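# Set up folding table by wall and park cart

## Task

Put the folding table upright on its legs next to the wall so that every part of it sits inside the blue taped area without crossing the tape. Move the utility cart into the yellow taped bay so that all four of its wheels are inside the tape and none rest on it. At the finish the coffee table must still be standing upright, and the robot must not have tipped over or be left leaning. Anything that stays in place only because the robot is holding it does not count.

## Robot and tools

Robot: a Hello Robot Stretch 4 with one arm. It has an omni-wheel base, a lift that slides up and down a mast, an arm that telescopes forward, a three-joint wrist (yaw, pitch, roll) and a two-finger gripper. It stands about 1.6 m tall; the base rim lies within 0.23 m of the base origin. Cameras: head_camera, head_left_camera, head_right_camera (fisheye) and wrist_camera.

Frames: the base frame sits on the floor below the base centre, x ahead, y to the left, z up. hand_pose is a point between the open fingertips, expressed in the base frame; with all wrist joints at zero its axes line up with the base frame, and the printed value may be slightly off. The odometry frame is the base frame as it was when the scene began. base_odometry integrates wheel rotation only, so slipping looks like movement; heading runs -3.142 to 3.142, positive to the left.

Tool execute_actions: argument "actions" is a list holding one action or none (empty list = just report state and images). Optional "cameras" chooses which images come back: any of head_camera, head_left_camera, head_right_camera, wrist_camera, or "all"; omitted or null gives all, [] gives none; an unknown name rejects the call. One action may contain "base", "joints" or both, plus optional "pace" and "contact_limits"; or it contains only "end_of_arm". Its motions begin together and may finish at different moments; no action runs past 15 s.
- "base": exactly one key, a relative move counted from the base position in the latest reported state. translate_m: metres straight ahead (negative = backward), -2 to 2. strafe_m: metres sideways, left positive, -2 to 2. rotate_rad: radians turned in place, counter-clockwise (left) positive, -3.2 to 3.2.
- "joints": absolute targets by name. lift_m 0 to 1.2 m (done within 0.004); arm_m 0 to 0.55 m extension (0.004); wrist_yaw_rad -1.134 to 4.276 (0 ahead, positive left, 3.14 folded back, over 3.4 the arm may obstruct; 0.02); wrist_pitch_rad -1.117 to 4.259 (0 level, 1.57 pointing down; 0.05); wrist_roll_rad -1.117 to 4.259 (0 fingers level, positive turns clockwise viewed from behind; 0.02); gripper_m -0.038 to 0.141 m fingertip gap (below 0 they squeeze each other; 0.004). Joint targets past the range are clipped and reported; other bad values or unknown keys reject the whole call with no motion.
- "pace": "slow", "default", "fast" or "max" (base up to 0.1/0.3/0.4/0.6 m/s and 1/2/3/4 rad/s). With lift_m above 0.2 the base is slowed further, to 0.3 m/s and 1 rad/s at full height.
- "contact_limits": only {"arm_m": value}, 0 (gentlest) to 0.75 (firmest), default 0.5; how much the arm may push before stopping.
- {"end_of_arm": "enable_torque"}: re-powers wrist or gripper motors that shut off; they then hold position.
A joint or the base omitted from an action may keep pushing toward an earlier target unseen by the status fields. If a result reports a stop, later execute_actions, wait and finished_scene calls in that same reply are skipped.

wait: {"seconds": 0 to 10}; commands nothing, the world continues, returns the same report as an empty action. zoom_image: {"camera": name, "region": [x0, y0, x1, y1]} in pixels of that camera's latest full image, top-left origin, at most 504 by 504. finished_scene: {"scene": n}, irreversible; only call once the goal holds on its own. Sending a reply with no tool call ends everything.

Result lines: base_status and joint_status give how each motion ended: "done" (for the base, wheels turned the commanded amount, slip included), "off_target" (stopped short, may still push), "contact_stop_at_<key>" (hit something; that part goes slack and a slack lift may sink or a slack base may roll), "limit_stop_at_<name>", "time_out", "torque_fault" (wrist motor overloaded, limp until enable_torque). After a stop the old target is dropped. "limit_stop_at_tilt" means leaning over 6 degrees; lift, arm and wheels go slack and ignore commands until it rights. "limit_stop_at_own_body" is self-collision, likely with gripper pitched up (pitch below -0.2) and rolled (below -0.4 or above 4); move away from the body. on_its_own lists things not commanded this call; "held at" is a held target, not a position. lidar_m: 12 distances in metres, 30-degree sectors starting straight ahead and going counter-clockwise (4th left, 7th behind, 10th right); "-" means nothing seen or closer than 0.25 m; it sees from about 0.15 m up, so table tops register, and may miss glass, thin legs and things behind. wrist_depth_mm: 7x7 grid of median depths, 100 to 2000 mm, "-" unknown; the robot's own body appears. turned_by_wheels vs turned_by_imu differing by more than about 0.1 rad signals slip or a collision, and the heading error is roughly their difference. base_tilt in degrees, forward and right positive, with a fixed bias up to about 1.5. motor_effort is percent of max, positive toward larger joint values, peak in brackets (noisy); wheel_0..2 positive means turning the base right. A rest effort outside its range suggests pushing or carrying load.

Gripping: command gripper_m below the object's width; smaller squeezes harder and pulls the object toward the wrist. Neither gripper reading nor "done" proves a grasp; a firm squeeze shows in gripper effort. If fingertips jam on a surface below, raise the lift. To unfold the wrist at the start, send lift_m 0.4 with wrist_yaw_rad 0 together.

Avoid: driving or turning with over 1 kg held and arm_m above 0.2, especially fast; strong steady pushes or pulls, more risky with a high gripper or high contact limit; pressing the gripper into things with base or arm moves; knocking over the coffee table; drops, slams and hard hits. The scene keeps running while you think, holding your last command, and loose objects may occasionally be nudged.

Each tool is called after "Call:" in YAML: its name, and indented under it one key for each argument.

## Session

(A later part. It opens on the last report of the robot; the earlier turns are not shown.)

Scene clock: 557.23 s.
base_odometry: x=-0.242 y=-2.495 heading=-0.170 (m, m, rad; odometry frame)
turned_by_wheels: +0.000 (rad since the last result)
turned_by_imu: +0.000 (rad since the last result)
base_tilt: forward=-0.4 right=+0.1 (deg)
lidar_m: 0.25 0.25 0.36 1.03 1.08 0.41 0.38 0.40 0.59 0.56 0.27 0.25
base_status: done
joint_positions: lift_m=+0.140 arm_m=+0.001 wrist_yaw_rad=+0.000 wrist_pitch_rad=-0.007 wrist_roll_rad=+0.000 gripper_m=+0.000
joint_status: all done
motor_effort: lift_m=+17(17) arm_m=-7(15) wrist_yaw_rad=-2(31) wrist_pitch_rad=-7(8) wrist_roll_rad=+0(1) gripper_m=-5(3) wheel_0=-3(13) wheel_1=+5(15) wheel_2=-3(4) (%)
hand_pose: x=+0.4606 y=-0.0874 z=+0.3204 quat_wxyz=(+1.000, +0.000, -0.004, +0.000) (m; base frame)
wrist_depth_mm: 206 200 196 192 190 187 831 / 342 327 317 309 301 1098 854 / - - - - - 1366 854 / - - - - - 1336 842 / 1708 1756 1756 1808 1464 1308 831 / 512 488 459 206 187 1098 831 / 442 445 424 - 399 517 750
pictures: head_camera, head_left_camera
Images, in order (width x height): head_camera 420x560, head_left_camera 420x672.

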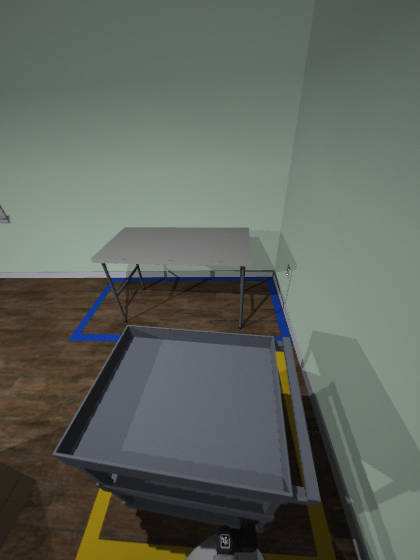

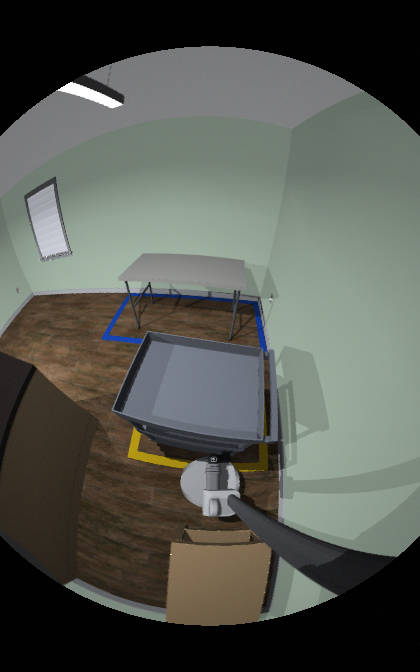

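It got dragged toward me; push it back in.

Call:
execute_actions:
  actions:
    - {"base":{"translate_m":0.3},"pace":"slow"}
  cameras: []

Call:
execute_actions:
  actions:
    - {"base":{"translate_m":-0.4},"pace":"slow"}
  cameras: ["head_camera","head_left_camera"]

Scene clock: 564.47 s.
base_odometry: x=+0.053 y=-2.545 heading=-0.170 (m, m, rad; odometry frame)
turned_by_wheels: +0.000 (rad since the last result)
turned_by_imu: -0.002 (rad since the last result)
base_tilt: forward=-0.4 right=+0.2 (deg)
lidar_m: 0.25 0.25 0.25 1.01 1.09 0.70 0.68 0.72 0.59 0.55 0.61 0.25
base_status: done
joint_positions: lift_m=+0.140 arm_m=+0.001 wrist_yaw_rad=+0.000 wrist_pitch_rad=-0.007 wrist_roll_rad=+0.000 gripper_m=+0.000
joint_status: not commanded
motor_effort: lift_m=+17(17) arm_m=-7(7) wrist_yaw_rad=-2(2) wrist_pitch_rad=-6(7) wrist_roll_rad=-1(1) gripper_m=-4(5) wheel_0=+6(9) wheel_1=+5(7) wheel_2=-8(17) (%)
hand_pose: x=+0.4605 y=-0.0874 z=+0.3204 quat_wxyz=(+1.000, +0.000, -0.004, +0.000) (m; base frame)
wrist_depth_mm: 206 200 196 193 189 187 193 / 340 329 317 309 301 1138 878 / 1921 1808 1808 1756 1708 1397 878 / 1863 1808 1808 1756 1708 1397 878 / 1708 1756 1808 496 1661 1366 854 / 1042 449 459 206 187 1098 842 / 413 430 424 - 349 508 750
pictures: none
No camera images: the call's "cameras" was empty. Leave "cameras" out to get every camera's image.

Scene clock: 569.77 s.
base_odometry: x=-0.341 y=-2.478 heading=-0.170 (m, m, rad; odometry frame)
turned_by_wheels: +0.000 (rad since the last result)
turned_by_imu: -0.002 (rad since the last result)
base_tilt: forward=-0.4 right=-0.1 (deg)
lidar_m: 0.58 0.56 1.06 1.03 1.08 0.30 0.28 0.31 0.42 0.55 0.59 0.71
base_status: done
joint_positions: lift_m=+0.140 arm_m=+0.001 wrist_yaw_rad=+0.000 wrist_pitch_rad=-0.007 wrist_roll_rad=+0.000 gripper_m=+0.000
joint_status: not commanded
motor_effort: lift_m=+17(17) arm_m=-6(6) wrist_yaw_rad=-2(1) wrist_pitch_rad=-7(6) wrist_roll_rad=+0(0) gripper_m=-3(4) wheel_0=-5(9) wheel_1=-5(6) wheel_2=+6(12) (%)
hand_pose: x=+0.4605 y=-0.0874 z=+0.3204 quat_wxyz=(+1.000, +0.000, -0.004, +0.000) (m; base frame)
wrist_depth_mm: 334 355 379 413 - 1182 866 / 345 366 384 413 442 1078 854 / - - - 788 1308 1160 842 / - - - - - 1138 842 / 759 798 854 891 1863 1138 831 / 603 627 402 205 187 1025 820 / 349 370 397 - 469 699 741
pictures: head_camera, head_left_camera
Images, in order (width x height): head_camera 420x560, head_left_camera 420x672.

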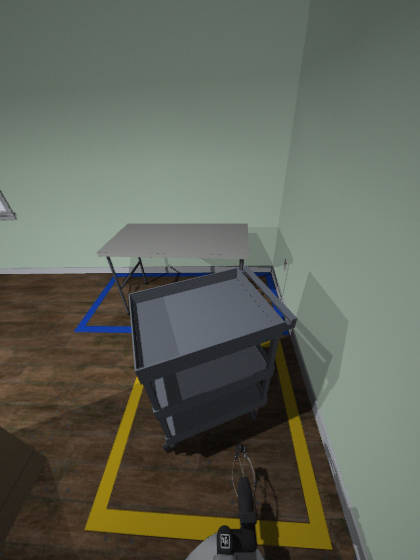

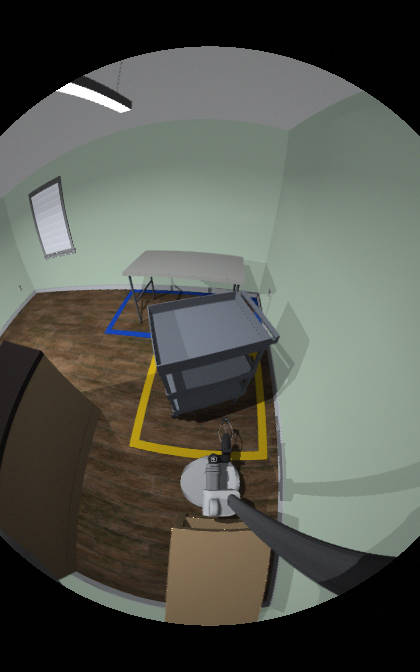

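Call:
execute_actions:
  actions:
    - {"joints":{"arm_m":0.3}}
  cameras: []

Call:
execute_actions:
  actions:
    - {"base":{"strafe_m":-0.17},"pace":"slow"}
  cameras: []

Call:
execute_actions:
  actions:
    - {"base":{"strafe_m":0.1}}
  cameras: []

Call:
execute_actions:
  actions:
    - {"joints":{"arm_m":0}}
  cameras: ["head_camera"]

Scene clock: 575.30 s.
base_odometry: x=-0.341 y=-2.478 heading=-0.170 (m, m, rad; odometry frame)
turned_by_wheels: +0.000 (rad since the last result)
turned_by_imu: -0.002 (rad since the last result)
base_tilt: forward=-0.5 right=+0.1 (deg)
lidar_m: 0.58 0.56 1.07 1.04 1.10 0.29 0.29 0.32 0.45 0.54 0.58 0.73
base_status: not commanded
joint_positions: lift_m=+0.140 arm_m=+0.299 wrist_yaw_rad=+0.000 wrist_pitch_rad=-0.007 wrist_roll_rad=+0.000 gripper_m=+0.000
joint_status: all done
motor_effort: lift_m=+17(17) arm_m=+6(8) wrist_yaw_rad=-2(1) wrist_pitch_rad=-7(6) wrist_roll_rad=-2(1) gripper_m=-4(5) wheel_0=-4(4) wheel_1=-5(5) wheel_2=+6(6) (%)
hand_pose: x=+0.7583 y=-0.0874 z=+0.3204 quat_wxyz=(+1.000, +0.000, -0.004, +0.000) (m; base frame)
wrist_depth_mm: 211 204 200 196 194 192 191 / 349 338 324 315 307 303 831 / 1921 1921 1863 1863 1808 1397 866 / 1983 1921 1921 1863 1863 1366 878 / 1661 1708 1808 591 1756 1336 878 / 500 530 539 206 187 1098 854 / 439 439 421 - 413 332 778
pictures: none
No camera images: the call's "cameras" was empty. Leave "cameras" out to get every camera's image.

Scene clock: 578.13 s.
base_odometry: x=-0.370 y=-2.645 heading=-0.169 (m, m, rad; odometry frame)
turned_by_wheels: +0.000 (rad since the last result)
turned_by_imu: -0.001 (rad since the last result)
base_tilt: forward=-0.3 right=+0.0 (deg)
lidar_m: 0.62 0.61 1.27 1.19 0.42 0.30 0.29 0.32 0.40 0.38 0.41 0.58
base_status: done
joint_positions: lift_m=+0.140 arm_m=+0.299 wrist_yaw_rad=+0.003 wrist_pitch_rad=-0.007 wrist_roll_rad=+0.000 gripper_m=+0.000
joint_status: not commanded
motor_effort: lift_m=+17(17) arm_m=+6(6) wrist_yaw_rad=-10(39) wrist_pitch_rad=-7(7) wrist_roll_rad=+1(0) gripper_m=-6(6) wheel_0=+6(16) wheel_1=-4(10) wheel_2=+3(2) (%)
hand_pose: x=+0.7585 y=-0.0866 z=+0.3204 quat_wxyz=(+1.000, +0.000, -0.004, +0.001) (m; base frame)
wrist_depth_mm: 210 204 200 196 193 904 603 / 349 334 324 315 201 960 609 / 1983 1921 1921 1863 202 946 603 / 1983 1983 1921 1863 203 946 597 / 1661 1756 1576 1618 205 931 591 / 530 564 544 206 189 878 591 / 439 439 421 - 206 699 580
pictures: none
No camera images: the call's "cameras" was empty. Leave "cameras" out to get every camera's image.

Scene clock: 579.60 s.
base_odometry: x=-0.353 y=-2.547 heading=-0.169 (m, m, rad; odometry frame)
turned_by_wheels: +0.000 (rad since the last result)
turned_by_imu: +0.000 (rad since the last result)
base_tilt: forward=-0.4 right=+0.1 (deg)
lidar_m: 0.58 0.57 1.14 1.10 1.15 0.29 0.29 0.32 0.50 0.48 0.52 0.74
base_status: done
joint_positions: lift_m=+0.140 arm_m=+0.299 wrist_yaw_rad=+0.000 wrist_pitch_rad=-0.007 wrist_roll_rad=+0.000 gripper_m=+0.000
joint_status: not commanded
motor_effort: lift_m=+17(17) arm_m=+6(6) wrist_yaw_rad=-2(10) wrist_pitch_rad=-7(7) wrist_roll_rad=+0(1) gripper_m=-5(3) wheel_0=-3(10) wheel_1=+2(10) wheel_2=+0(3) (%)
hand_pose: x=+0.7583 y=-0.0873 z=+0.3204 quat_wxyz=(+1.000, +0.000, -0.004, +0.000) (m; base frame)
wrist_depth_mm: 210 205 200 196 193 191 190 / 349 336 325 315 307 960 208 / 1983 1983 1921 1025 1808 1205 208 / 1921 1983 1921 1808 1808 1182 207 / 1708 1756 1756 1537 1808 1182 208 / 504 535 539 206 187 1008 208 / 439 439 424 - 355 504 208
pictures: none
No camera images: the call's "cameras" was empty. Leave "cameras" out to get every camera's image.

Scene clock: 581.60 s.
base_odometry: x=-0.353 y=-2.547 heading=-0.169 (m, m, rad; odometry frame)
turned_by_wheels: +0.000 (rad since the last result)
turned_by_imu: -0.001 (rad since the last result)
base_tilt: forward=-0.5 right=+0.1 (deg)
lidar_m: 0.59 0.56 1.13 1.10 1.17 0.30 0.29 0.32 0.51 0.49 0.52 0.72
base_status: not commanded
joint_positions: lift_m=+0.140 arm_m=+0.001 wrist_yaw_rad=+0.000 wrist_pitch_rad=-0.007 wrist_roll_rad=+0.000 gripper_m=+0.000
joint_status: all done
motor_effort: lift_m=+17(17) arm_m=-6(7) wrist_yaw_rad=-1(3) wrist_pitch_rad=-7(7) wrist_roll_rad=-1(1) gripper_m=-3(4) wheel_0=-3(2) wheel_1=+2(2) wheel_2=+0(0) (%)
hand_pose: x=+0.4605 y=-0.0874 z=+0.3203 quat_wxyz=(+1.000, +0.000, -0.004, +0.000) (m; base frame)
wrist_depth_mm: 336 359 389 433 - 1098 732 / 345 368 392 421 459 1098 723 / 723 - - 798 580 1160 723 / - - - - - 1138 723 / 741 809 854 878 1618 1138 707 / 621 615 410 206 187 991 707 / 351 373 404 - 488 715 683
pictures: head_camera
Images, in order (width x height): head_camera 420x560.

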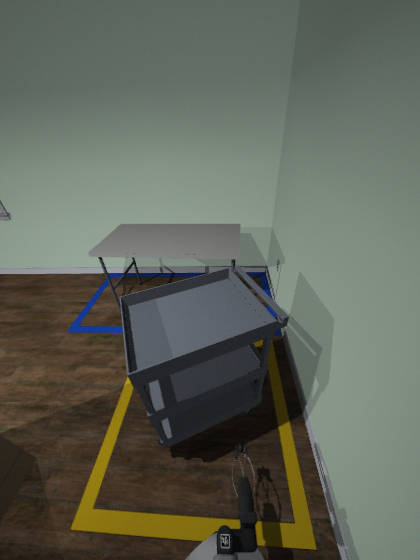

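Call:
finished_scene:
  scene: 1

The scene is finished: the task was done.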